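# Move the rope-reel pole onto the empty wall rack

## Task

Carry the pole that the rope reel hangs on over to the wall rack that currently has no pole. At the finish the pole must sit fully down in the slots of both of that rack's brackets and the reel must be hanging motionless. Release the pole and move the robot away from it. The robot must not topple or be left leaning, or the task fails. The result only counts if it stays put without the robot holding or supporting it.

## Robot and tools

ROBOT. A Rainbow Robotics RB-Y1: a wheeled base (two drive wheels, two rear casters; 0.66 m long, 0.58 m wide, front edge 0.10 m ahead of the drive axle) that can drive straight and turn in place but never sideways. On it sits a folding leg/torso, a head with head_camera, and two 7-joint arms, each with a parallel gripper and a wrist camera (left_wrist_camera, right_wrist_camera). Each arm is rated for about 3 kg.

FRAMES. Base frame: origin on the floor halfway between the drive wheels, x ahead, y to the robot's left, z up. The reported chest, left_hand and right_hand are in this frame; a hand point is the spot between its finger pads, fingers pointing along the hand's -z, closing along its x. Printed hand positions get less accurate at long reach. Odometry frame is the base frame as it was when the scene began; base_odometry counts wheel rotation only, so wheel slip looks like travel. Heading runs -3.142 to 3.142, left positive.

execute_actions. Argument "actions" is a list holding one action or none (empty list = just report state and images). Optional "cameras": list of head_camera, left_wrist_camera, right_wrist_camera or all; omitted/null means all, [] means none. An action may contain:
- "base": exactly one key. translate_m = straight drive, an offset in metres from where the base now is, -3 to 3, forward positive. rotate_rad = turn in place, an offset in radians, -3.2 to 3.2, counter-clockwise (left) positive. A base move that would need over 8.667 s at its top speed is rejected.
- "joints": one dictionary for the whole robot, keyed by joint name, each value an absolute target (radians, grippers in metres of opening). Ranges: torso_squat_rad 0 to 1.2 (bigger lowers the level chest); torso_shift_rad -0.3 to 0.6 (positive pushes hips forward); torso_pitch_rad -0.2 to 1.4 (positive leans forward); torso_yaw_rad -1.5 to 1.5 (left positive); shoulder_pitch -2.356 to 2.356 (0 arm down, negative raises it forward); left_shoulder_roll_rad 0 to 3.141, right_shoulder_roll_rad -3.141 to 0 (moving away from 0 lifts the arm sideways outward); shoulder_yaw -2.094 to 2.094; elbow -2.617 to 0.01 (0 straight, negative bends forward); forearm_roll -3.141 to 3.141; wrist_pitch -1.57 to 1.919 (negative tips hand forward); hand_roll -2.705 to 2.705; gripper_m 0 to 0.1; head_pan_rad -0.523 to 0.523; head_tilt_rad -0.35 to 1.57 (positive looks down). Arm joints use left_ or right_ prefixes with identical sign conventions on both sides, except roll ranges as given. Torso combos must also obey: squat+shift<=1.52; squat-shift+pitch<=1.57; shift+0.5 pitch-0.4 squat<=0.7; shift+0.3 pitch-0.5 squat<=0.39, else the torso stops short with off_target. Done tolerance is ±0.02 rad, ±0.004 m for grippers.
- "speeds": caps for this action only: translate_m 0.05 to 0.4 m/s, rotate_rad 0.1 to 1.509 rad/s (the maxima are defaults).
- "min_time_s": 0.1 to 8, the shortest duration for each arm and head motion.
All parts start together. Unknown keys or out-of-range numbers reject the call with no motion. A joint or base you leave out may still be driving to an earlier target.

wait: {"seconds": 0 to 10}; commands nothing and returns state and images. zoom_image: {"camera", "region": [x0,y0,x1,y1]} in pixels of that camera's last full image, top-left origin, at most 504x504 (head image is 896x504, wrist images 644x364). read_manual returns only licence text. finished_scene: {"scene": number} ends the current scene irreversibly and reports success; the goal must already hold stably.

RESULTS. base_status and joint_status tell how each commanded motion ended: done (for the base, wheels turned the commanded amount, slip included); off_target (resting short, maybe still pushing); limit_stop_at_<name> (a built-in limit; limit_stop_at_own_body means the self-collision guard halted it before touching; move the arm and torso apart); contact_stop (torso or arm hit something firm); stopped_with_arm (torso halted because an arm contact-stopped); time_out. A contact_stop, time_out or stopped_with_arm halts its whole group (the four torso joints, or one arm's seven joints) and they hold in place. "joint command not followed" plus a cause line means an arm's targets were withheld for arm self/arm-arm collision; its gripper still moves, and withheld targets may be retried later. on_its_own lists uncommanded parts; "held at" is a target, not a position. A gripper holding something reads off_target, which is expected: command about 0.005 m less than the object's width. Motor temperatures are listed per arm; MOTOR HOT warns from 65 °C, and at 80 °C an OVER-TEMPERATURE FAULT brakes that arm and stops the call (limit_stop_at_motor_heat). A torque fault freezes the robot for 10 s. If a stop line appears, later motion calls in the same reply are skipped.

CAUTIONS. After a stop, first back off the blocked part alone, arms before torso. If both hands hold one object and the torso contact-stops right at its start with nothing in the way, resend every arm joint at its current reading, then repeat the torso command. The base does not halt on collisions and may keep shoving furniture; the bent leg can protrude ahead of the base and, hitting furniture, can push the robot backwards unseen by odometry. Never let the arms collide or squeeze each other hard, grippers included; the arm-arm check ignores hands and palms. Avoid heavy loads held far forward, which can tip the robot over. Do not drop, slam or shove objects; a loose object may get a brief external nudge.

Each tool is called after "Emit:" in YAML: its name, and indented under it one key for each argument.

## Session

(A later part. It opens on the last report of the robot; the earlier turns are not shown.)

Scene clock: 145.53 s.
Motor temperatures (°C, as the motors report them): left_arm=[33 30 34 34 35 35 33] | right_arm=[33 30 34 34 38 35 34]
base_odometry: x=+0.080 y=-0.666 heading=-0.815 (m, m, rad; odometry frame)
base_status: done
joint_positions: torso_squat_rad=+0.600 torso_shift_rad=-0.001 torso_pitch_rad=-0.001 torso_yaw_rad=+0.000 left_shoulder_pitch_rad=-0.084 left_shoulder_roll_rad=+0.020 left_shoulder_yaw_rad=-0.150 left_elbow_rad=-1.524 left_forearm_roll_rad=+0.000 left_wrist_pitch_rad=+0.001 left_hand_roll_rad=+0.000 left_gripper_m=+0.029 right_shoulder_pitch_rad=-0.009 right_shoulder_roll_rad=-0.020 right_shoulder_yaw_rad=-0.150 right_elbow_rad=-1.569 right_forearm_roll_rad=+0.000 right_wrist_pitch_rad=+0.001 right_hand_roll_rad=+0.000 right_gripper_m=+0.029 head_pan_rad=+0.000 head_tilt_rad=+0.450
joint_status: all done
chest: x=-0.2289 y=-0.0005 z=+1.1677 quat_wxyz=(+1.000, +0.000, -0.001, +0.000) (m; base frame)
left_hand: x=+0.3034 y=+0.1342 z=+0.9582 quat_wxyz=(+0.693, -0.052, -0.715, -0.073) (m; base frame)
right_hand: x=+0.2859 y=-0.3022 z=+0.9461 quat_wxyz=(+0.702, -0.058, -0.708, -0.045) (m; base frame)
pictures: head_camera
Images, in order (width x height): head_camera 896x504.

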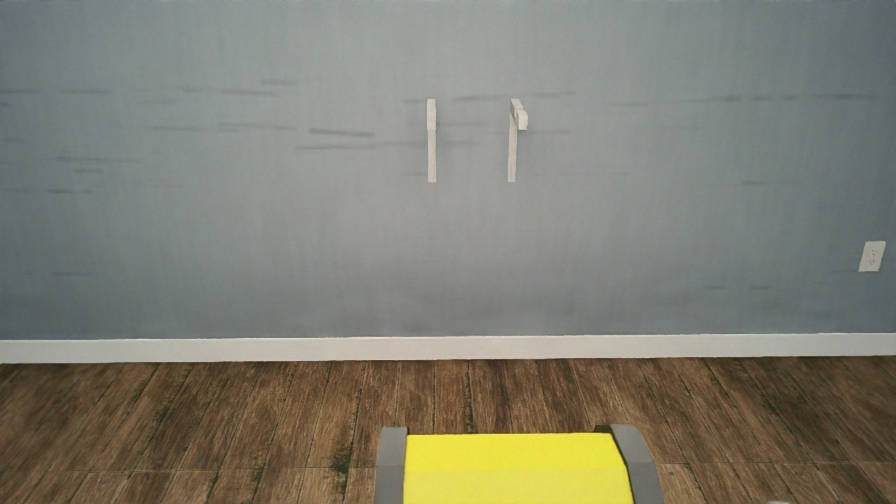

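Emit:
execute_actions:
  actions:
    - {"base":{"rotate_rad":-0.08}}
  cameras: []

Emit:
execute_actions:
  actions:
    - {"base":{"translate_m":0.85},"joints":{"head_tilt_rad":0.65}}
  cameras: []

Emit:
execute_actions:
  actions:
    - {"base":{"rotate_rad":0.08}}
  cameras: ["head_camera"]

Scene clock: 154.10 s.
Motor temperatures (°C, as the motors report them): left_arm=[33 30 34 34 35 36 33] | right_arm=[33 30 34 34 38 35 34]
base_odometry: x=+0.080 y=-0.666 heading=-0.894 (m, m, rad; odometry frame)
base_status: done
joint_positions: torso_squat_rad=+0.600 torso_shift_rad=-0.001 torso_pitch_rad=-0.001 torso_yaw_rad=+0.000 left_shoulder_pitch_rad=-0.084 left_shoulder_roll_rad=+0.020 left_shoulder_yaw_rad=-0.150 left_elbow_rad=-1.524 left_forearm_roll_rad=+0.000 left_wrist_pitch_rad=+0.001 left_hand_roll_rad=+0.000 left_gripper_m=+0.029 right_shoulder_pitch_rad=-0.009 right_shoulder_roll_rad=-0.020 right_shoulder_yaw_rad=-0.150 right_elbow_rad=-1.569 right_forearm_roll_rad=+0.000 right_wrist_pitch_rad=+0.001 right_hand_roll_rad=+0.000 right_gripper_m=+0.029 head_pan_rad=+0.000 head_tilt_rad=+0.450
joint_status: not commanded
chest: x=-0.2289 y=-0.0004 z=+1.1677 quat_wxyz=(+1.000, +0.000, -0.001, +0.000) (m; base frame)
left_hand: x=+0.3034 y=+0.1342 z=+0.9582 quat_wxyz=(+0.693, -0.052, -0.715, -0.073) (m; base frame)
right_hand: x=+0.2859 y=-0.3022 z=+0.9462 quat_wxyz=(+0.702, -0.058, -0.708, -0.045) (m; base frame)
pictures: none
No camera images: the call's "cameras" was empty. Leave "cameras" out to get every camera's image.

Scene clock: 157.77 s.
Motor temperatures (°C, as the motors report them): left_arm=[33 30 34 34 35 36 33] | right_arm=[33 30 34 34 38 36 34]
base_odometry: x=+0.612 y=-1.329 heading=-0.895 (m, m, rad; odometry frame)
base_status: done
joint_positions: torso_squat_rad=+0.600 torso_shift_rad=-0.001 torso_pitch_rad=-0.001 torso_yaw_rad=+0.000 left_shoulder_pitch_rad=-0.084 left_shoulder_roll_rad=+0.020 left_shoulder_yaw_rad=-0.150 left_elbow_rad=-1.524 left_forearm_roll_rad=+0.000 left_wrist_pitch_rad=+0.001 left_hand_roll_rad=+0.000 left_gripper_m=+0.029 right_shoulder_pitch_rad=-0.009 right_shoulder_roll_rad=-0.020 right_shoulder_yaw_rad=-0.150 right_elbow_rad=-1.569 right_forearm_roll_rad=+0.000 right_wrist_pitch_rad=+0.001 right_hand_roll_rad=+0.000 right_gripper_m=+0.029 head_pan_rad=+0.000 head_tilt_rad=+0.650
joint_status: all done
chest: x=-0.2289 y=-0.0004 z=+1.1677 quat_wxyz=(+1.000, +0.000, -0.001, +0.000) (m; base frame)
left_hand: x=+0.3034 y=+0.1342 z=+0.9582 quat_wxyz=(+0.693, -0.052, -0.715, -0.073) (m; base frame)
right_hand: x=+0.2859 y=-0.3022 z=+0.9461 quat_wxyz=(+0.702, -0.058, -0.708, -0.045) (m; base frame)
pictures: none
No camera images: the call's "cameras" was empty. Leave "cameras" out to get every camera's image.

Scene clock: 158.90 s.
Motor temperatures (°C, as the motors report them): left_arm=[33 30 34 34 35 36 33] | right_arm=[33 30 34 34 38 36 34]
base_odometry: x=+0.612 y=-1.329 heading=-0.815 (m, m, rad; odometry frame)
base_status: done
joint_positions: torso_squat_rad=+0.600 torso_shift_rad=-0.001 torso_pitch_rad=-0.001 torso_yaw_rad=+0.000 left_shoulder_pitch_rad=-0.084 left_shoulder_roll_rad=+0.020 left_shoulder_yaw_rad=-0.150 left_elbow_rad=-1.524 left_forearm_roll_rad=+0.000 left_wrist_pitch_rad=+0.001 left_hand_roll_rad=+0.000 left_gripper_m=+0.029 right_shoulder_pitch_rad=-0.009 right_shoulder_roll_rad=-0.020 right_shoulder_yaw_rad=-0.150 right_elbow_rad=-1.569 right_forearm_roll_rad=+0.000 right_wrist_pitch_rad=+0.001 right_hand_roll_rad=+0.000 right_gripper_m=+0.029 head_pan_rad=+0.000 head_tilt_rad=+0.650
joint_status: not commanded
chest: x=-0.2289 y=-0.0005 z=+1.1677 quat_wxyz=(+1.000, +0.000, -0.001, +0.000) (m; base frame)
left_hand: x=+0.3034 y=+0.1341 z=+0.9582 quat_wxyz=(+0.693, -0.052, -0.715, -0.073) (m; base frame)
right_hand: x=+0.2859 y=-0.3022 z=+0.9461 quat_wxyz=(+0.702, -0.058, -0.708, -0.045) (m; base frame)
pictures: head_camera
Images, in order (width x height): head_camera 896x504.

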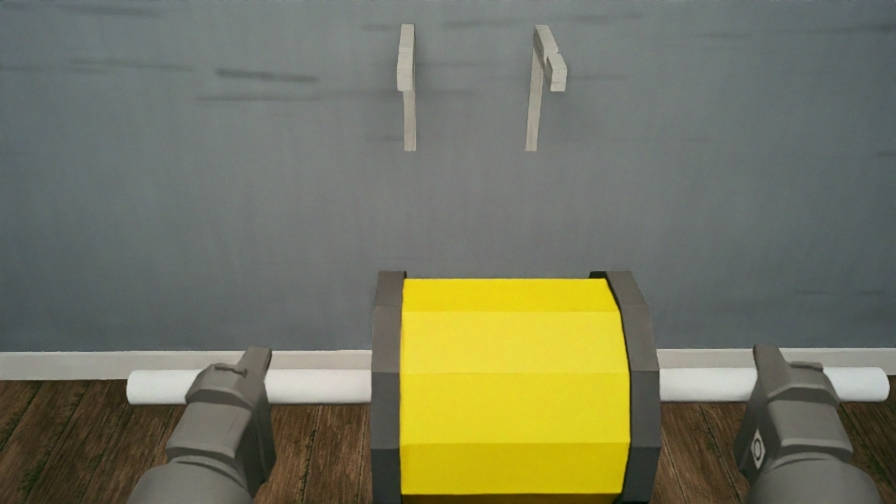

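Emit:
execute_actions:
  actions:
    - {"base":{"rotate_rad":-0.1},"joints":{"torso_squat_rad":0.3}}
  cameras: []

Emit:
execute_actions:
  actions:
    - {"base":{"translate_m":0.33},"joints":{"head_tilt_rad":0.75}}
  cameras: []

Emit:
execute_actions:
  actions:
    - {"base":{"rotate_rad":0.1}}

Scene clock: 170.80 s.
Motor temperatures (°C, as the motors report them): left_arm=[33 30 34 34 35 36 33] | right_arm=[33 30 34 35 38 36 34]
base_odometry: x=+0.612 y=-1.329 heading=-0.914 (m, m, rad; odometry frame)
base_status: done
joint_positions: torso_squat_rad=+0.300 torso_shift_rad=-0.001 torso_pitch_rad=-0.001 torso_yaw_rad=+0.000 left_shoulder_pitch_rad=-0.084 left_shoulder_roll_rad=+0.020 left_shoulder_yaw_rad=-0.150 left_elbow_rad=-1.524 left_forearm_roll_rad=+0.000 left_wrist_pitch_rad=+0.001 left_hand_roll_rad=+0.000 left_gripper_m=+0.029 right_shoulder_pitch_rad=-0.009 right_shoulder_roll_rad=-0.020 right_shoulder_yaw_rad=-0.150 right_elbow_rad=-1.569 right_forearm_roll_rad=+0.000 right_wrist_pitch_rad=+0.001 right_hand_roll_rad=+0.000 right_gripper_m=+0.029 head_pan_rad=+0.000 head_tilt_rad=+0.650
joint_status: all done
chest: x=-0.2290 y=-0.0005 z=+1.2587 quat_wxyz=(+1.000, +0.000, -0.001, +0.000) (m; base frame)
left_hand: x=+0.3034 y=+0.1341 z=+1.0491 quat_wxyz=(+0.693, -0.052, -0.715, -0.073) (m; base frame)
right_hand: x=+0.2859 y=-0.3022 z=+1.0371 quat_wxyz=(+0.702, -0.058, -0.708, -0.045) (m; base frame)
pictures: none
No camera images: the call's "cameras" was empty. Leave "cameras" out to get every camera's image.

Scene clock: 172.97 s.
Motor temperatures (°C, as the motors report them): left_arm=[33 30 34 34 35 36 33] | right_arm=[33 30 34 35 38 36 34]
base_odometry: x=+0.814 y=-1.590 heading=-0.914 (m, m, rad; odometry frame)
base_status: done
joint_positions: torso_squat_rad=+0.300 torso_shift_rad=-0.001 torso_pitch_rad=-0.001 torso_yaw_rad=+0.000 left_shoulder_pitch_rad=-0.084 left_shoulder_roll_rad=+0.020 left_shoulder_yaw_rad=-0.150 left_elbow_rad=-1.524 left_forearm_roll_rad=+0.000 left_wrist_pitch_rad=+0.001 left_hand_roll_rad=+0.000 left_gripper_m=+0.029 right_shoulder_pitch_rad=-0.009 right_shoulder_roll_rad=-0.020 right_shoulder_yaw_rad=-0.150 right_elbow_rad=-1.569 right_forearm_roll_rad=+0.000 right_wrist_pitch_rad=+0.001 right_hand_roll_rad=+0.000 right_gripper_m=+0.029 head_pan_rad=+0.000 head_tilt_rad=+0.750
joint_status: all done
chest: x=-0.2289 y=-0.0005 z=+1.2587 quat_wxyz=(+1.000, +0.000, -0.001, +0.000) (m; base frame)
left_hand: x=+0.3034 y=+0.1341 z=+1.0491 quat_wxyz=(+0.693, -0.052, -0.715, -0.073) (m; base frame)
right_hand: x=+0.2859 y=-0.3022 z=+1.0371 quat_wxyz=(+0.702, -0.058, -0.708, -0.045) (m; base frame)
pictures: none
No camera images: the call's "cameras" was empty. Leave "cameras" out to get every camera's image.

Scene clock: 174.20 s.
Motor temperatures (°C, as the motors report them): left_arm=[33 30 34 34 35 36 33] | right_arm=[33 30 34 35 38 36 34]
base_odometry: x=+0.814 y=-1.591 heading=-0.815 (m, m, rad; odometry frame)
base_status: done
joint_positions: torso_squat_rad=+0.300 torso_shift_rad=-0.001 torso_pitch_rad=-0.001 torso_yaw_rad=+0.000 left_shoulder_pitch_rad=-0.084 left_shoulder_roll_rad=+0.020 left_shoulder_yaw_rad=-0.150 left_elbow_rad=-1.524 left_forearm_roll_rad=+0.000 left_wrist_pitch_rad=+0.001 left_hand_roll_rad=+0.000 left_gripper_m=+0.029 right_shoulder_pitch_rad=-0.009 right_shoulder_roll_rad=-0.020 right_shoulder_yaw_rad=-0.150 right_elbow_rad=-1.569 right_forearm_roll_rad=+0.000 right_wrist_pitch_rad=+0.001 right_hand_roll_rad=+0.000 right_gripper_m=+0.029 head_pan_rad=+0.000 head_tilt_rad=+0.750
joint_status: not commanded
chest: x=-0.2290 y=-0.0006 z=+1.2587 quat_wxyz=(+1.000, +0.000, -0.001, +0.000) (m; base frame)
left_hand: x=+0.3034 y=+0.1341 z=+1.0491 quat_wxyz=(+0.693, -0.052, -0.715, -0.073) (m; base frame)
right_hand: x=+0.2859 y=-0.3022 z=+1.0371 quat_wxyz=(+0.702, -0.058, -0.708, -0.045) (m; base frame)
pictures: head_camera, left_wrist_camera, right_wrist_camera
Images, in order (width x height): head_camera 896x504, left_wrist_camera 644x364, right_wrist_camera 644x364.

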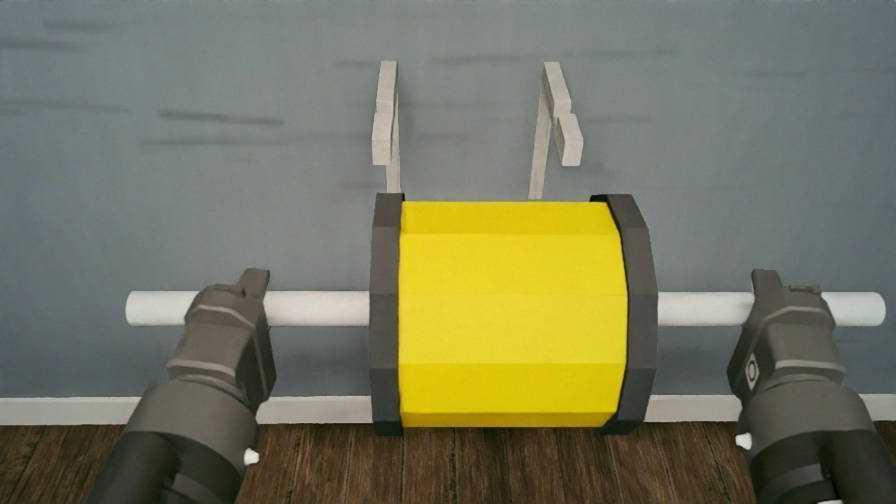

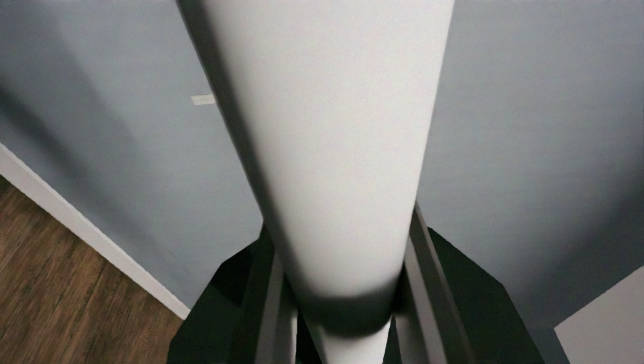

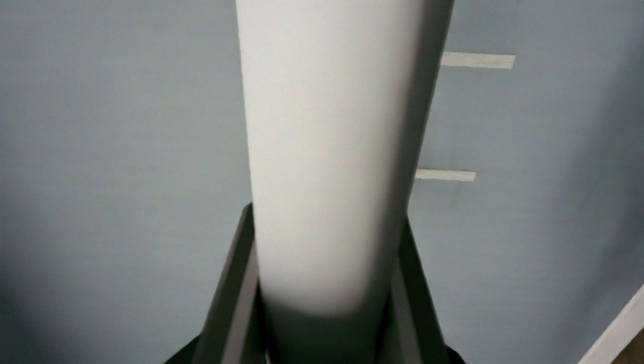

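Emit:
execute_actions:
  actions:
    - {"base":{"translate_m":0.3},"joints":{"torso_squat_rad":0.4},"speeds":{"translate_m":0.15}}

Scene clock: 187.00 s.
Motor temperatures (°C, as the motors report them): left_arm=[33 30 34 35 35 36 33] | right_arm=[33 30 34 35 38 36 34]
base_odometry: x=+1.020 y=-1.809 heading=-0.814 (m, m, rad; odometry frame)
base_status: done
joint_positions: torso_squat_rad=+0.400 torso_shift_rad=-0.001 torso_pitch_rad=-0.001 torso_yaw_rad=+0.000 left_shoulder_pitch_rad=-0.084 left_shoulder_roll_rad=+0.020 left_shoulder_yaw_rad=-0.150 left_elbow_rad=-1.524 left_forearm_roll_rad=+0.000 left_wrist_pitch_rad=+0.001 left_hand_roll_rad=+0.000 left_gripper_m=+0.029 right_shoulder_pitch_rad=-0.009 right_shoulder_roll_rad=-0.020 right_shoulder_yaw_rad=-0.150 right_elbow_rad=-1.569 right_forearm_roll_rad=+0.000 right_wrist_pitch_rad=+0.001 right_hand_roll_rad=+0.000 right_gripper_m=+0.029 head_pan_rad=+0.000 head_tilt_rad=+0.750
joint_status: all done
chest: x=-0.2290 y=-0.0005 z=+1.2347 quat_wxyz=(+1.000, +0.000, -0.001, +0.000) (m; base frame)
left_hand: x=+0.3034 y=+0.1341 z=+1.0252 quat_wxyz=(+0.693, -0.052, -0.715, -0.073) (m; base frame)
right_hand: x=+0.2859 y=-0.3022 z=+1.0131 quat_wxyz=(+0.702, -0.058, -0.708, -0.045) (m; base frame)
pictures: head_camera, left_wrist_camera, right_wrist_camera
Images, in order (width x height): head_camera 896x504, left_wrist_camera 644x364, right_wrist_camera 644x364.

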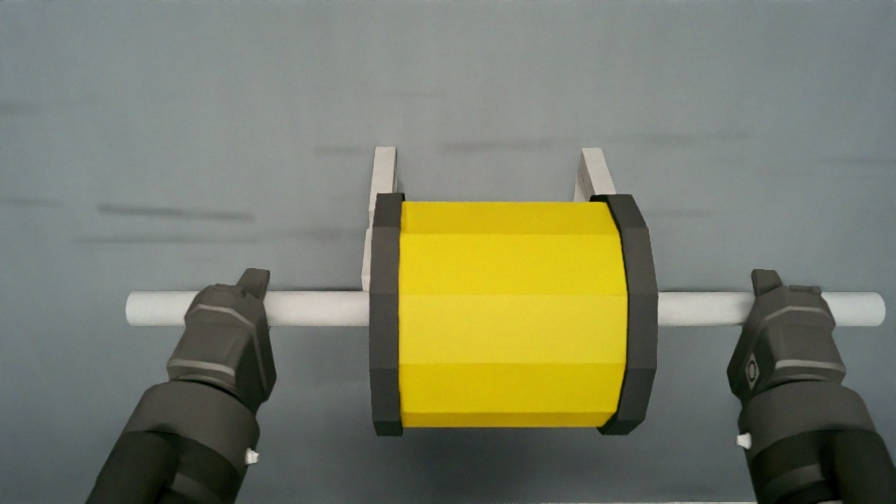

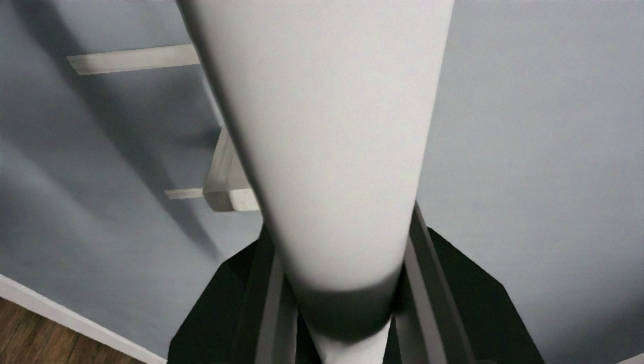

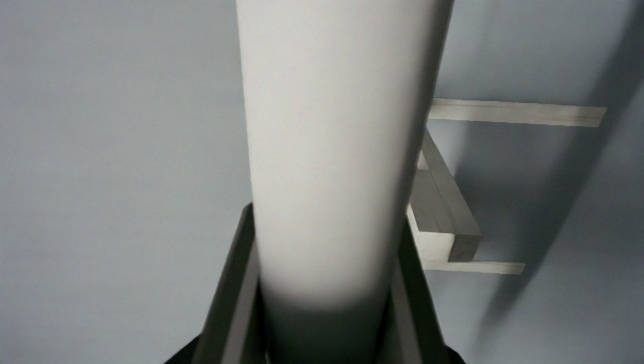

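Emit:
execute_actions:
  actions:
    - {"base":{"rotate_rad":-0.05}}
  cameras: []

Emit:
execute_actions:
  actions:
    - {"base":{"translate_m":0.1},"speeds":{"translate_m":0.07}}

Scene clock: 195.77 s.
Motor temperatures (°C, as the motors report them): left_arm=[33 30 34 35 35 36 33] | right_arm=[33 30 34 35 38 36 34]
base_odometry: x=+1.020 y=-1.809 heading=-0.863 (m, m, rad; odometry frame)
base_status: done
joint_positions: torso_squat_rad=+0.400 torso_shift_rad=-0.001 torso_pitch_rad=-0.001 torso_yaw_rad=+0.000 left_shoulder_pitch_rad=-0.084 left_shoulder_roll_rad=+0.020 left_shoulder_yaw_rad=-0.150 left_elbow_rad=-1.524 left_forearm_roll_rad=+0.000 left_wrist_pitch_rad=+0.001 left_hand_roll_rad=+0.000 left_gripper_m=+0.029 right_shoulder_pitch_rad=-0.009 right_shoulder_roll_rad=-0.020 right_shoulder_yaw_rad=-0.150 right_elbow_rad=-1.569 right_forearm_roll_rad=+0.000 right_wrist_pitch_rad=+0.001 right_hand_roll_rad=+0.000 right_gripper_m=+0.029 head_pan_rad=+0.000 head_tilt_rad=+0.750
joint_status: not commanded
chest: x=-0.2290 y=-0.0005 z=+1.2347 quat_wxyz=(+1.000, +0.000, -0.001, +0.000) (m; base frame)
left_hand: x=+0.3034 y=+0.1341 z=+1.0252 quat_wxyz=(+0.693, -0.052, -0.715, -0.073) (m; base frame)
right_hand: x=+0.2859 y=-0.3022 z=+1.0131 quat_wxyz=(+0.702, -0.058, -0.708, -0.045) (m; base frame)
pictures: none
No camera images: the call's "cameras" was empty. Leave "cameras" out to get every camera's image.

Scene clock: 197.90 s.
Motor temperatures (°C, as the motors report them): left_arm=[33 30 34 35 35 36 33] | right_arm=[33 30 34 35 38 36 34]
base_odometry: x=+1.085 y=-1.885 heading=-0.864 (m, m, rad; odometry frame)
base_status: done
joint_positions: torso_squat_rad=+0.400 torso_shift_rad=-0.001 torso_pitch_rad=-0.001 torso_yaw_rad=+0.000 left_shoulder_pitch_rad=-0.084 left_shoulder_roll_rad=+0.020 left_shoulder_yaw_rad=-0.150 left_elbow_rad=-1.524 left_forearm_roll_rad=+0.000 left_wrist_pitch_rad=+0.001 left_hand_roll_rad=+0.000 left_gripper_m=+0.029 right_shoulder_pitch_rad=-0.009 right_shoulder_roll_rad=-0.020 right_shoulder_yaw_rad=-0.150 right_elbow_rad=-1.569 right_forearm_roll_rad=+0.000 right_wrist_pitch_rad=+0.001 right_hand_roll_rad=+0.000 right_gripper_m=+0.029 head_pan_rad=+0.000 head_tilt_rad=+0.750
joint_status: not commanded
chest: x=-0.2290 y=-0.0005 z=+1.2347 quat_wxyz=(+1.000, +0.000, -0.001, +0.000) (m; base frame)
left_hand: x=+0.3034 y=+0.1341 z=+1.0252 quat_wxyz=(+0.693, -0.052, -0.715, -0.073) (m; base frame)
right_hand: x=+0.2859 y=-0.3022 z=+1.0131 quat_wxyz=(+0.702, -0.058, -0.708, -0.045) (m; base frame)
pictures: head_camera, left_wrist_camera, right_wrist_camera
Images, in order (width x height): head_camera 896x504, left_wrist_camera 644x364, right_wrist_camera 644x364.

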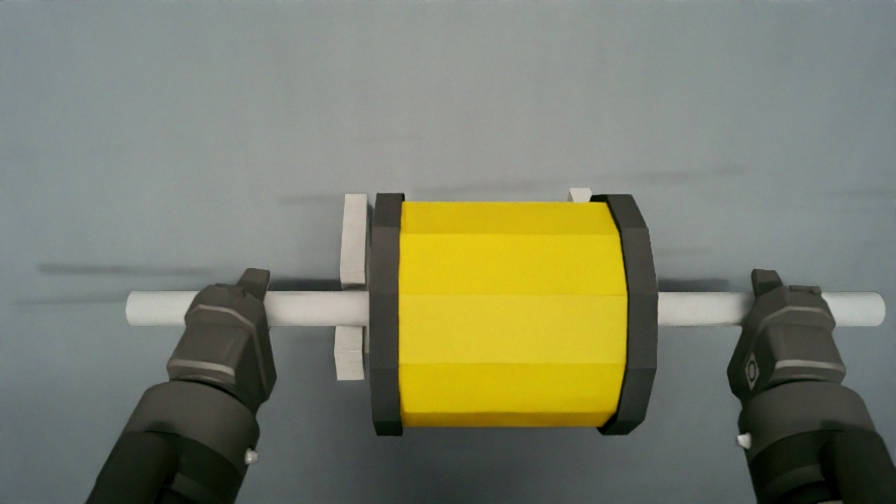

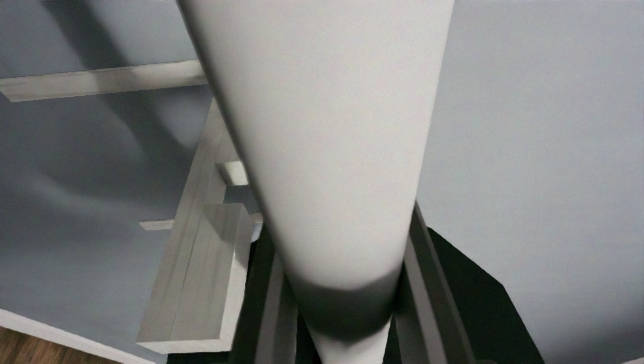

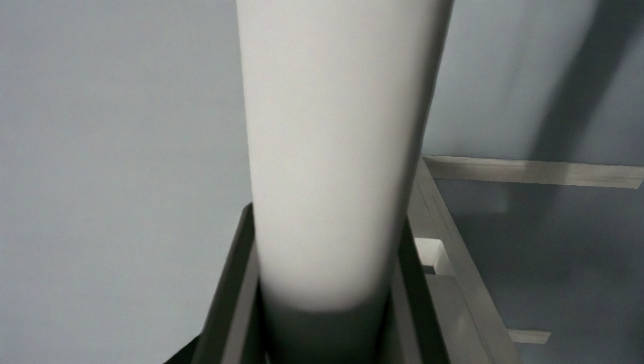

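Overdone; turn back.

Emit:
execute_actions:
  actions:
    - {"base":{"rotate_rad":0.05}}
  cameras: []

Emit:
execute_actions:
  actions:
    - {"base":{"translate_m":0.065},"speeds":{"translate_m":0.05}}

Scene clock: 204.07 s.
Motor temperatures (°C, as the motors report them): left_arm=[33 30 34 35 35 36 33] | right_arm=[33 30 34 35 38 36 34]
base_odometry: x=+1.085 y=-1.885 heading=-0.815 (m, m, rad; odometry frame)
base_status: done
joint_positions: torso_squat_rad=+0.400 torso_shift_rad=-0.001 torso_pitch_rad=-0.001 torso_yaw_rad=+0.000 left_shoulder_pitch_rad=-0.084 left_shoulder_roll_rad=+0.020 left_shoulder_yaw_rad=-0.150 left_elbow_rad=-1.524 left_forearm_roll_rad=+0.000 left_wrist_pitch_rad=+0.001 left_hand_roll_rad=+0.000 left_gripper_m=+0.029 right_shoulder_pitch_rad=-0.009 right_shoulder_roll_rad=-0.020 right_shoulder_yaw_rad=-0.150 right_elbow_rad=-1.569 right_forearm_roll_rad=+0.000 right_wrist_pitch_rad=+0.001 right_hand_roll_rad=+0.000 right_gripper_m=+0.029 head_pan_rad=+0.000 head_tilt_rad=+0.750
joint_status: not commanded
chest: x=-0.2290 y=-0.0005 z=+1.2347 quat_wxyz=(+1.000, +0.000, -0.001, +0.000) (m; base frame)
left_hand: x=+0.3034 y=+0.1341 z=+1.0252 quat_wxyz=(+0.693, -0.052, -0.715, -0.073) (m; base frame)
right_hand: x=+0.2859 y=-0.3022 z=+1.0131 quat_wxyz=(+0.702, -0.058, -0.708, -0.045) (m; base frame)
pictures: none
No camera images: the call's "cameras" was empty. Leave "cameras" out to get every camera's image.

Scene clock: 206.03 s.
Motor temperatures (°C, as the motors report them): left_arm=[33 30 34 35 35 36 33] | right_arm=[33 30 34 35 38 36 34]
base_odometry: x=+1.129 y=-1.932 heading=-0.814 (m, m, rad; odometry frame)
base_status: done
joint_positions: torso_squat_rad=+0.400 torso_shift_rad=-0.001 torso_pitch_rad=-0.001 torso_yaw_rad=+0.000 left_shoulder_pitch_rad=-0.084 left_shoulder_roll_rad=+0.020 left_shoulder_yaw_rad=-0.150 left_elbow_rad=-1.524 left_forearm_roll_rad=+0.000 left_wrist_pitch_rad=+0.001 left_hand_roll_rad=+0.000 left_gripper_m=+0.029 right_shoulder_pitch_rad=-0.009 right_shoulder_roll_rad=-0.020 right_shoulder_yaw_rad=-0.150 right_elbow_rad=-1.569 right_forearm_roll_rad=+0.000 right_wrist_pitch_rad=+0.001 right_hand_roll_rad=+0.000 right_gripper_m=+0.029 head_pan_rad=+0.000 head_tilt_rad=+0.750
joint_status: not commanded
chest: x=-0.2290 y=-0.0005 z=+1.2347 quat_wxyz=(+1.000, +0.000, -0.001, +0.000) (m; base frame)
left_hand: x=+0.3033 y=+0.1341 z=+1.0252 quat_wxyz=(+0.693, -0.052, -0.715, -0.073) (m; base frame)
right_hand: x=+0.2858 y=-0.3022 z=+1.0131 quat_wxyz=(+0.702, -0.058, -0.708, -0.045) (m; base frame)
pictures: head_camera, left_wrist_camera, right_wrist_camera
Images, in order (width x height): head_camera 896x504, left_wrist_camera 644x364, right_wrist_camera 644x364.

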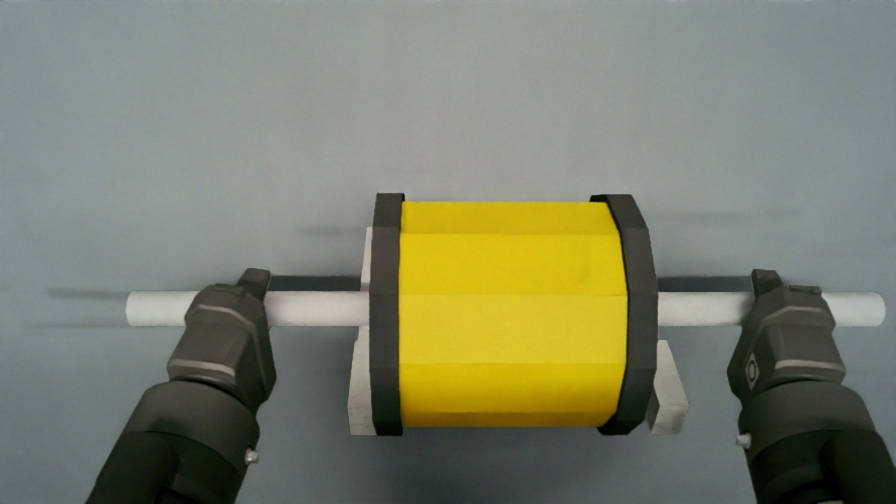

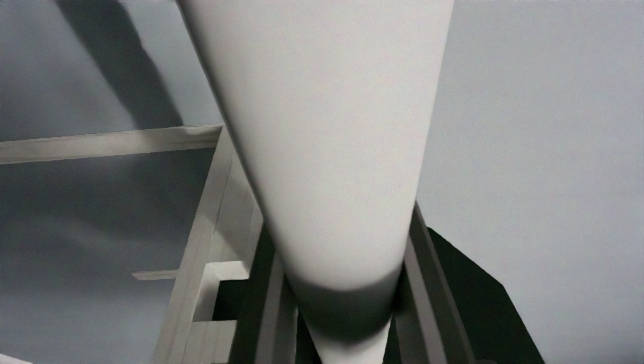

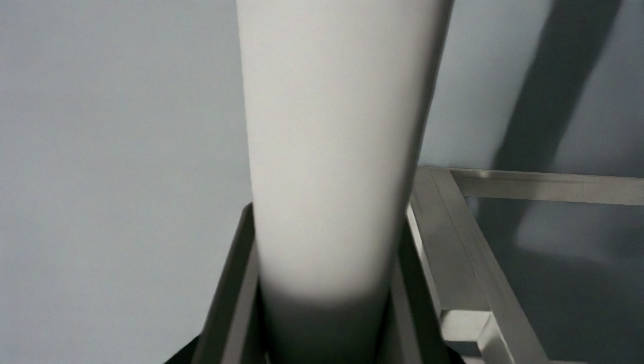

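Emit:
execute_actions:
  actions:
    - {"base":{"translate_m":0.033},"joints":{"torso_yaw_rad":-0.01},"speeds":{"translate_m":0.05}}

Emit:
execute_actions:
  actions:
    - {"joints":{"torso_squat_rad":0.51}}

Scene clock: 214.20 s.
Motor temperatures (°C, as the motors report them): left_arm=[33 30 34 35 35 36 33] | right_arm=[33 30 34 35 38 36 34]
base_odometry: x=+1.152 y=-1.956 heading=-0.814 (m, m, rad; odometry frame)
base_status: done
joint_positions: torso_squat_rad=+0.400 torso_shift_rad=-0.001 torso_pitch_rad=-0.001 torso_yaw_rad=-0.010 left_shoulder_pitch_rad=-0.084 left_shoulder_roll_rad=+0.020 left_shoulder_yaw_rad=-0.150 left_elbow_rad=-1.524 left_forearm_roll_rad=+0.000 left_wrist_pitch_rad=+0.001 left_hand_roll_rad=+0.000 left_gripper_m=+0.029 right_shoulder_pitch_rad=-0.009 right_shoulder_roll_rad=-0.020 right_shoulder_yaw_rad=-0.150 right_elbow_rad=-1.569 right_forearm_roll_rad=+0.000 right_wrist_pitch_rad=+0.001 right_hand_roll_rad=+0.000 right_gripper_m=+0.029 head_pan_rad=+0.000 head_tilt_rad=+0.750
joint_status: all done
chest: x=-0.2290 y=-0.0005 z=+1.2347 quat_wxyz=(+1.000, +0.000, -0.001, -0.005) (m; base frame)
left_hand: x=+0.3046 y=+0.1288 z=+1.0252 quat_wxyz=(+0.693, -0.055, -0.715, -0.077) (m; base frame)
right_hand: x=+0.2828 y=-0.3073 z=+1.0131 quat_wxyz=(+0.702, -0.062, -0.708, -0.049) (m; base frame)
pictures: head_camera, left_wrist_camera, right_wrist_camera
Images, in order (width x height): head_camera 896x504, left_wrist_camera 644x364, right_wrist_camera 644x364.

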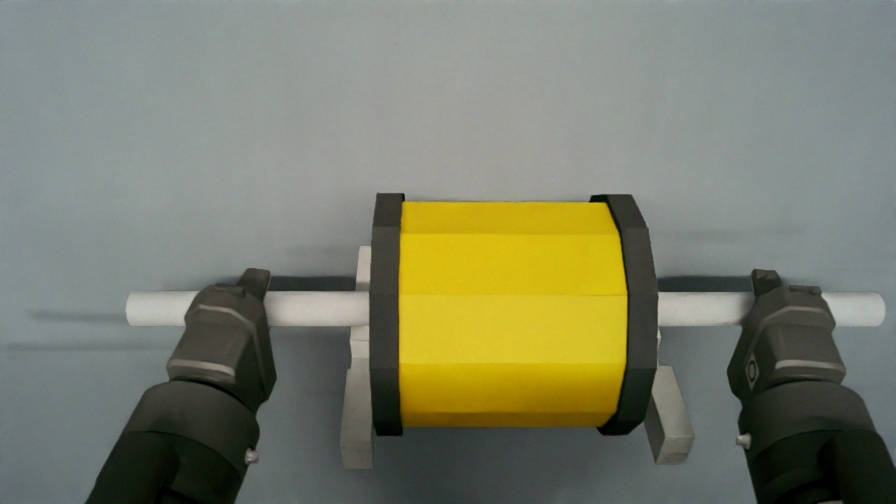

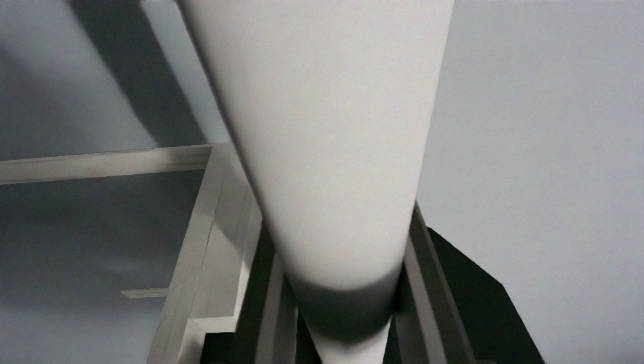

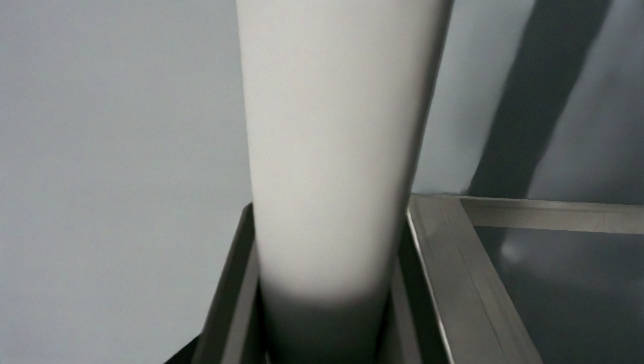

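Scene clock: 215.33 s.
Motor temperatures (°C, as the motors report them): left_arm=[33 30 34 35 35 36 33] | right_arm=[33 30 34 35 38 36 34]
base_odometry: x=+1.152 y=-1.956 heading=-0.814 (m, m, rad; odometry frame)
base_status: not commanded
joint_positions: torso_squat_rad=+0.510 torso_shift_rad=-0.001 torso_pitch_rad=-0.002 torso_yaw_rad=-0.010 left_shoulder_pitch_rad=-0.084 left_shoulder_roll_rad=+0.020 left_shoulder_yaw_rad=-0.150 left_elbow_rad=-1.524 left_forearm_roll_rad=+0.000 left_wrist_pitch_rad=+0.001 left_hand_roll_rad=+0.000 left_gripper_m=+0.029 right_shoulder_pitch_rad=-0.009 right_shoulder_roll_rad=-0.020 right_shoulder_yaw_rad=-0.150 right_elbow_rad=-1.569 right_forearm_roll_rad=+0.000 right_wrist_pitch_rad=+0.001 right_hand_roll_rad=+0.000 right_gripper_m=+0.029 head_pan_rad=+0.000 head_tilt_rad=+0.750
joint_status: all done
chest: x=-0.2290 y=-0.0005 z=+1.2009 quat_wxyz=(+1.000, +0.000, -0.001, -0.005) (m; base frame)
left_hand: x=+0.3046 y=+0.1288 z=+0.9914 quat_wxyz=(+0.693, -0.055, -0.715, -0.077) (m; base frame)
right_hand: x=+0.2828 y=-0.3073 z=+0.9793 quat_wxyz=(+0.702, -0.062, -0.708, -0.049) (m; base frame)
pictures: head_camera, left_wrist_camera, right_wrist_camera
Images, in order (width x height): head_camera 896x504, left_wrist_camera 644x364, right_wrist_camera 644x364.

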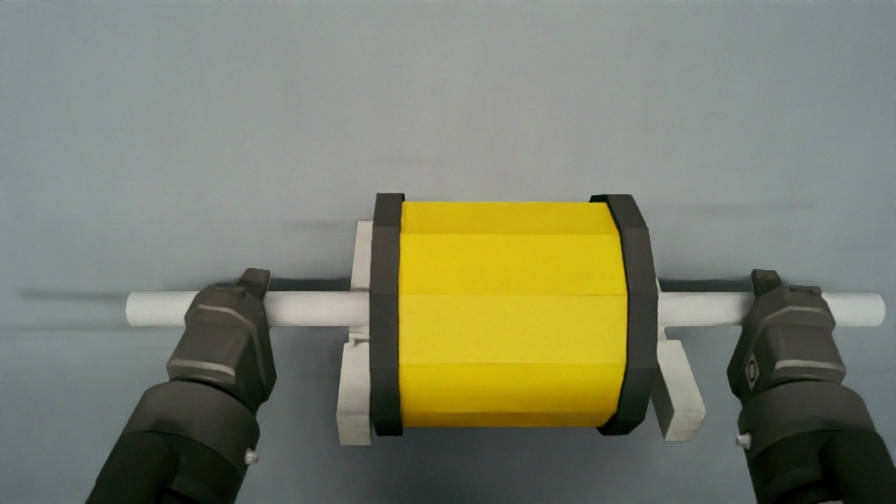

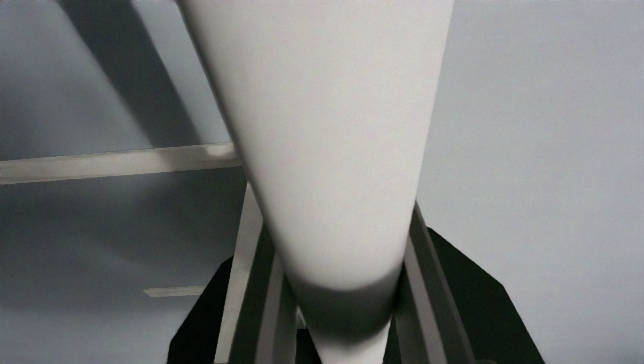

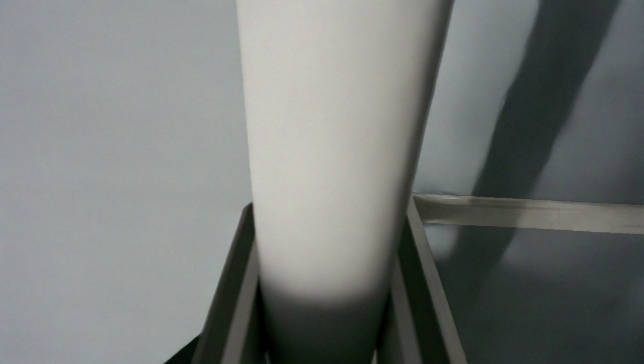

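Emit:
execute_actions:
  actions:
    - {"base":{"translate_m":0.004}}
  cameras: []

Emit:
execute_actions:
  actions:
    - {"joints":{"torso_squat_rad":0.6}}

Scene clock: 221.87 s.
Motor temperatures (°C, as the motors report them): left_arm=[33 30 34 35 35 36 33] | right_arm=[33 30 34 35 38 36 34]
base_odometry: x=+1.155 y=-1.959 heading=-0.813 (m, m, rad; odometry frame)
base_status: done
joint_positions: torso_squat_rad=+0.510 torso_shift_rad=-0.001 torso_pitch_rad=-0.001 torso_yaw_rad=-0.010 left_shoulder_pitch_rad=-0.084 left_shoulder_roll_rad=+0.020 left_shoulder_yaw_rad=-0.150 left_elbow_rad=-1.524 left_forearm_roll_rad=+0.000 left_wrist_pitch_rad=+0.001 left_hand_roll_rad=+0.000 left_gripper_m=+0.029 right_shoulder_pitch_rad=-0.009 right_shoulder_roll_rad=-0.020 right_shoulder_yaw_rad=-0.150 right_elbow_rad=-1.569 right_forearm_roll_rad=+0.000 right_wrist_pitch_rad=+0.001 right_hand_roll_rad=+0.000 right_gripper_m=+0.029 head_pan_rad=+0.000 head_tilt_rad=+0.750
joint_status: not commanded
chest: x=-0.2290 y=-0.0005 z=+1.2009 quat_wxyz=(+1.000, +0.000, -0.001, -0.005) (m; base frame)
left_hand: x=+0.3047 y=+0.1288 z=+0.9914 quat_wxyz=(+0.693, -0.055, -0.715, -0.077) (m; base frame)
right_hand: x=+0.2828 y=-0.3073 z=+0.9793 quat_wxyz=(+0.702, -0.062, -0.708, -0.049) (m; base frame)
pictures: none
No camera images: the call's "cameras" was empty. Leave "cameras" out to get every camera's image.

Scene clock: 223.13 s.
Motor temperatures (°C, as the motors report them): left_arm=[33 30 34 35 35 36 33] | right_arm=[33 30 34 35 38 36 34]
base_odometry: x=+1.155 y=-1.959 heading=-0.813 (m, m, rad; odometry frame)
base_status: not commanded
joint_positions: torso_squat_rad=+0.600 torso_shift_rad=-0.001 torso_pitch_rad=-0.003 torso_yaw_rad=-0.010 left_shoulder_pitch_rad=-0.083 left_shoulder_roll_rad=+0.020 left_shoulder_yaw_rad=-0.150 left_elbow_rad=-1.525 left_forearm_roll_rad=+0.000 left_wrist_pitch_rad=+0.000 left_hand_roll_rad=+0.000 left_gripper_m=+0.029 right_shoulder_pitch_rad=-0.009 right_shoulder_roll_rad=-0.020 right_shoulder_yaw_rad=-0.150 right_elbow_rad=-1.569 right_forearm_roll_rad=+0.000 right_wrist_pitch_rad=+0.001 right_hand_roll_rad=+0.000 right_gripper_m=+0.029 head_pan_rad=+0.000 head_tilt_rad=+0.750
joint_status: all done
chest: x=-0.2296 y=-0.0005 z=+1.1676 quat_wxyz=(+1.000, +0.000, -0.001, -0.005) (m; base frame)
left_hand: x=+0.3041 y=+0.1288 z=+0.9589 quat_wxyz=(+0.692, -0.055, -0.716, -0.077) (m; base frame)
right_hand: x=+0.2824 y=-0.3073 z=+0.9466 quat_wxyz=(+0.701, -0.062, -0.708, -0.049) (m; base frame)
pictures: head_camera, left_wrist_camera, right_wrist_camera
Images, in order (width x height): head_camera 896x504, left_wrist_camera 644x364, right_wrist_camera 644x364.

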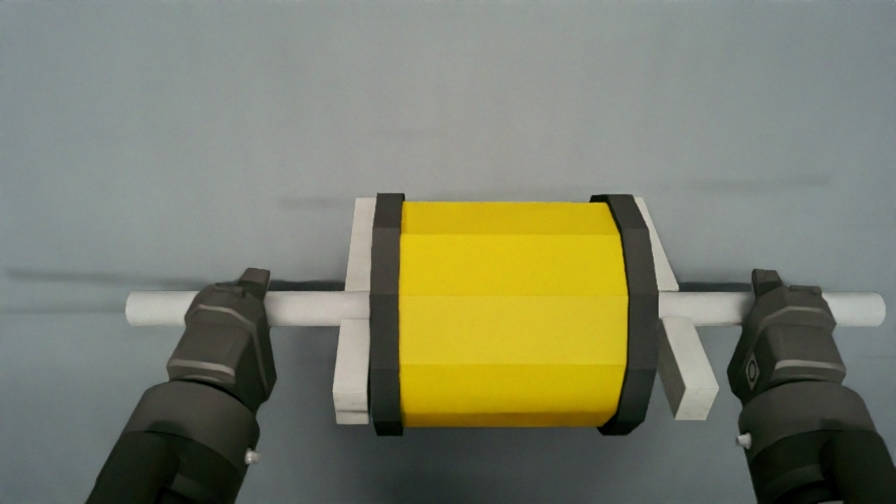

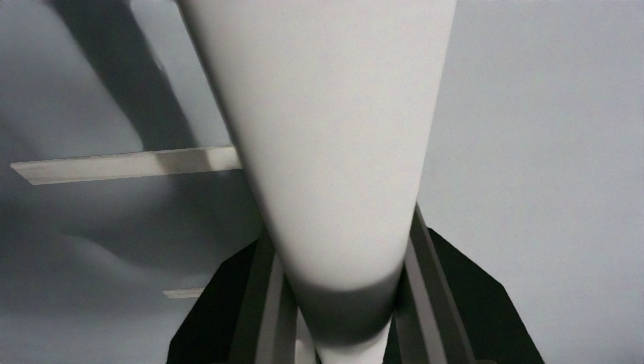

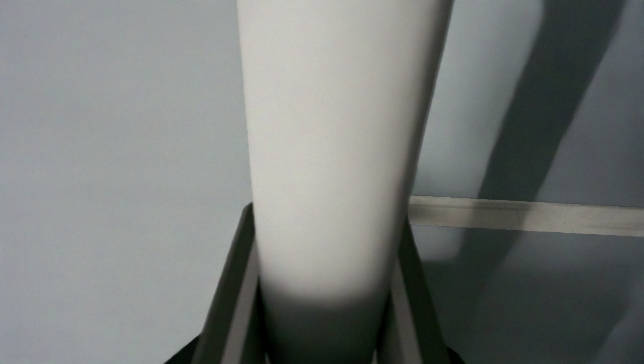

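Emit:
execute_actions:
  actions:
    - {"joints":{"left_gripper_m":0.1,"right_gripper_m":0.1}}
  cameras: []

Emit:
execute_actions:
  actions:
    - {"base":{"translate_m":-0.4}}

Scene clock: 228.80 s.
Motor temperatures (°C, as the motors report them): left_arm=[33 30 34 35 35 36 33] | right_arm=[33 30 34 35 38 36 34]
base_odometry: x=+1.155 y=-1.959 heading=-0.813 (m, m, rad; odometry frame)
base_status: not commanded
joint_positions: torso_squat_rad=+0.600 torso_shift_rad=-0.001 torso_pitch_rad=-0.002 torso_yaw_rad=-0.010 left_shoulder_pitch_rad=-0.085 left_shoulder_roll_rad=+0.020 left_shoulder_yaw_rad=-0.150 left_elbow_rad=-1.525 left_forearm_roll_rad=+0.000 left_wrist_pitch_rad=+0.000 left_hand_roll_rad=+0.000 left_gripper_m=+0.100 right_shoulder_pitch_rad=-0.010 right_shoulder_roll_rad=-0.020 right_shoulder_yaw_rad=-0.150 right_elbow_rad=-1.570 right_forearm_roll_rad=+0.000 right_wrist_pitch_rad=+0.000 right_hand_roll_rad=+0.000 right_gripper_m=+0.100 head_pan_rad=+0.000 head_tilt_rad=+0.750
joint_status: all done
chest: x=-0.2293 y=-0.0005 z=+1.1677 quat_wxyz=(+1.000, +0.000, -0.001, -0.005) (m; base frame)
left_hand: x=+0.3047 y=+0.1287 z=+0.9595 quat_wxyz=(+0.692, -0.055, -0.716, -0.077) (m; base frame)
right_hand: x=+0.2830 y=-0.3071 z=+0.9476 quat_wxyz=(+0.701, -0.062, -0.709, -0.049) (m; base frame)
pictures: none
No camera images: the call's "cameras" was empty. Leave "cameras" out to get every camera's image.

Scene clock: 231.53 s.
Motor temperatures (°C, as the motors report them): left_arm=[33 30 34 34 35 36 33] | right_arm=[33 30 34 35 38 36 34]
base_odometry: x=+0.880 y=-1.669 heading=-0.812 (m, m, rad; odometry frame)
base_status: done
joint_positions: torso_squat_rad=+0.600 torso_shift_rad=-0.001 torso_pitch_rad=-0.002 torso_yaw_rad=-0.010 left_shoulder_pitch_rad=-0.085 left_shoulder_roll_rad=+0.020 left_shoulder_yaw_rad=-0.150 left_elbow_rad=-1.525 left_forearm_roll_rad=+0.000 left_wrist_pitch_rad=+0.000 left_hand_roll_rad=+0.000 left_gripper_m=+0.100 right_shoulder_pitch_rad=-0.010 right_shoulder_roll_rad=-0.020 right_shoulder_yaw_rad=-0.150 right_elbow_rad=-1.570 right_forearm_roll_rad=+0.000 right_wrist_pitch_rad=+0.000 right_hand_roll_rad=+0.000 right_gripper_m=+0.100 head_pan_rad=+0.000 head_tilt_rad=+0.750
joint_status: not commanded
chest: x=-0.2293 y=-0.0005 z=+1.1677 quat_wxyz=(+1.000, +0.000, -0.001, -0.005) (m; base frame)
left_hand: x=+0.3048 y=+0.1286 z=+0.9597 quat_wxyz=(+0.692, -0.055, -0.716, -0.077) (m; base frame)
right_hand: x=+0.2831 y=-0.3071 z=+0.9478 quat_wxyz=(+0.701, -0.062, -0.709, -0.049) (m; base frame)
pictures: head_camera, left_wrist_camera, right_wrist_camera
Images, in order (width x height): head_camera 896x504, left_wrist_camera 644x364, right_wrist_camera 644x364.

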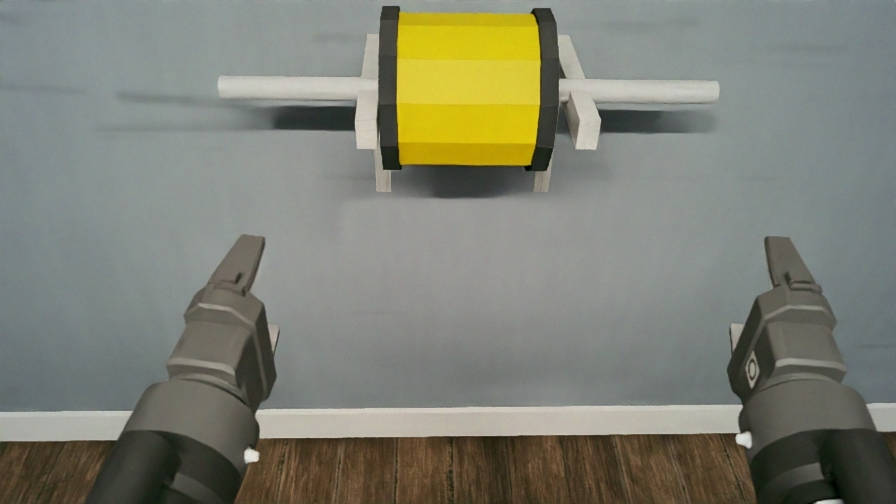

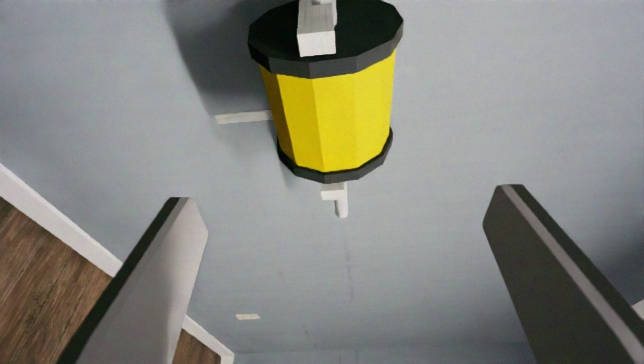

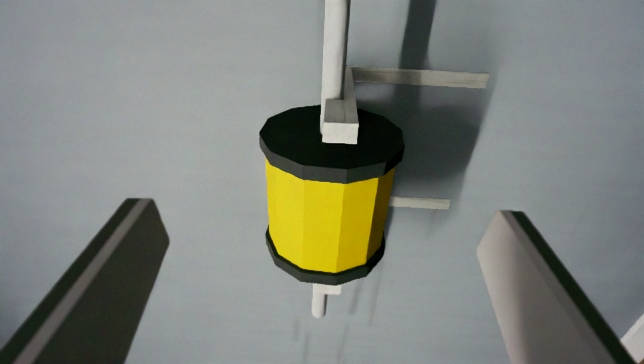

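Emit:
finished_scene:
  scene: 1

The scene is finished: the task was done.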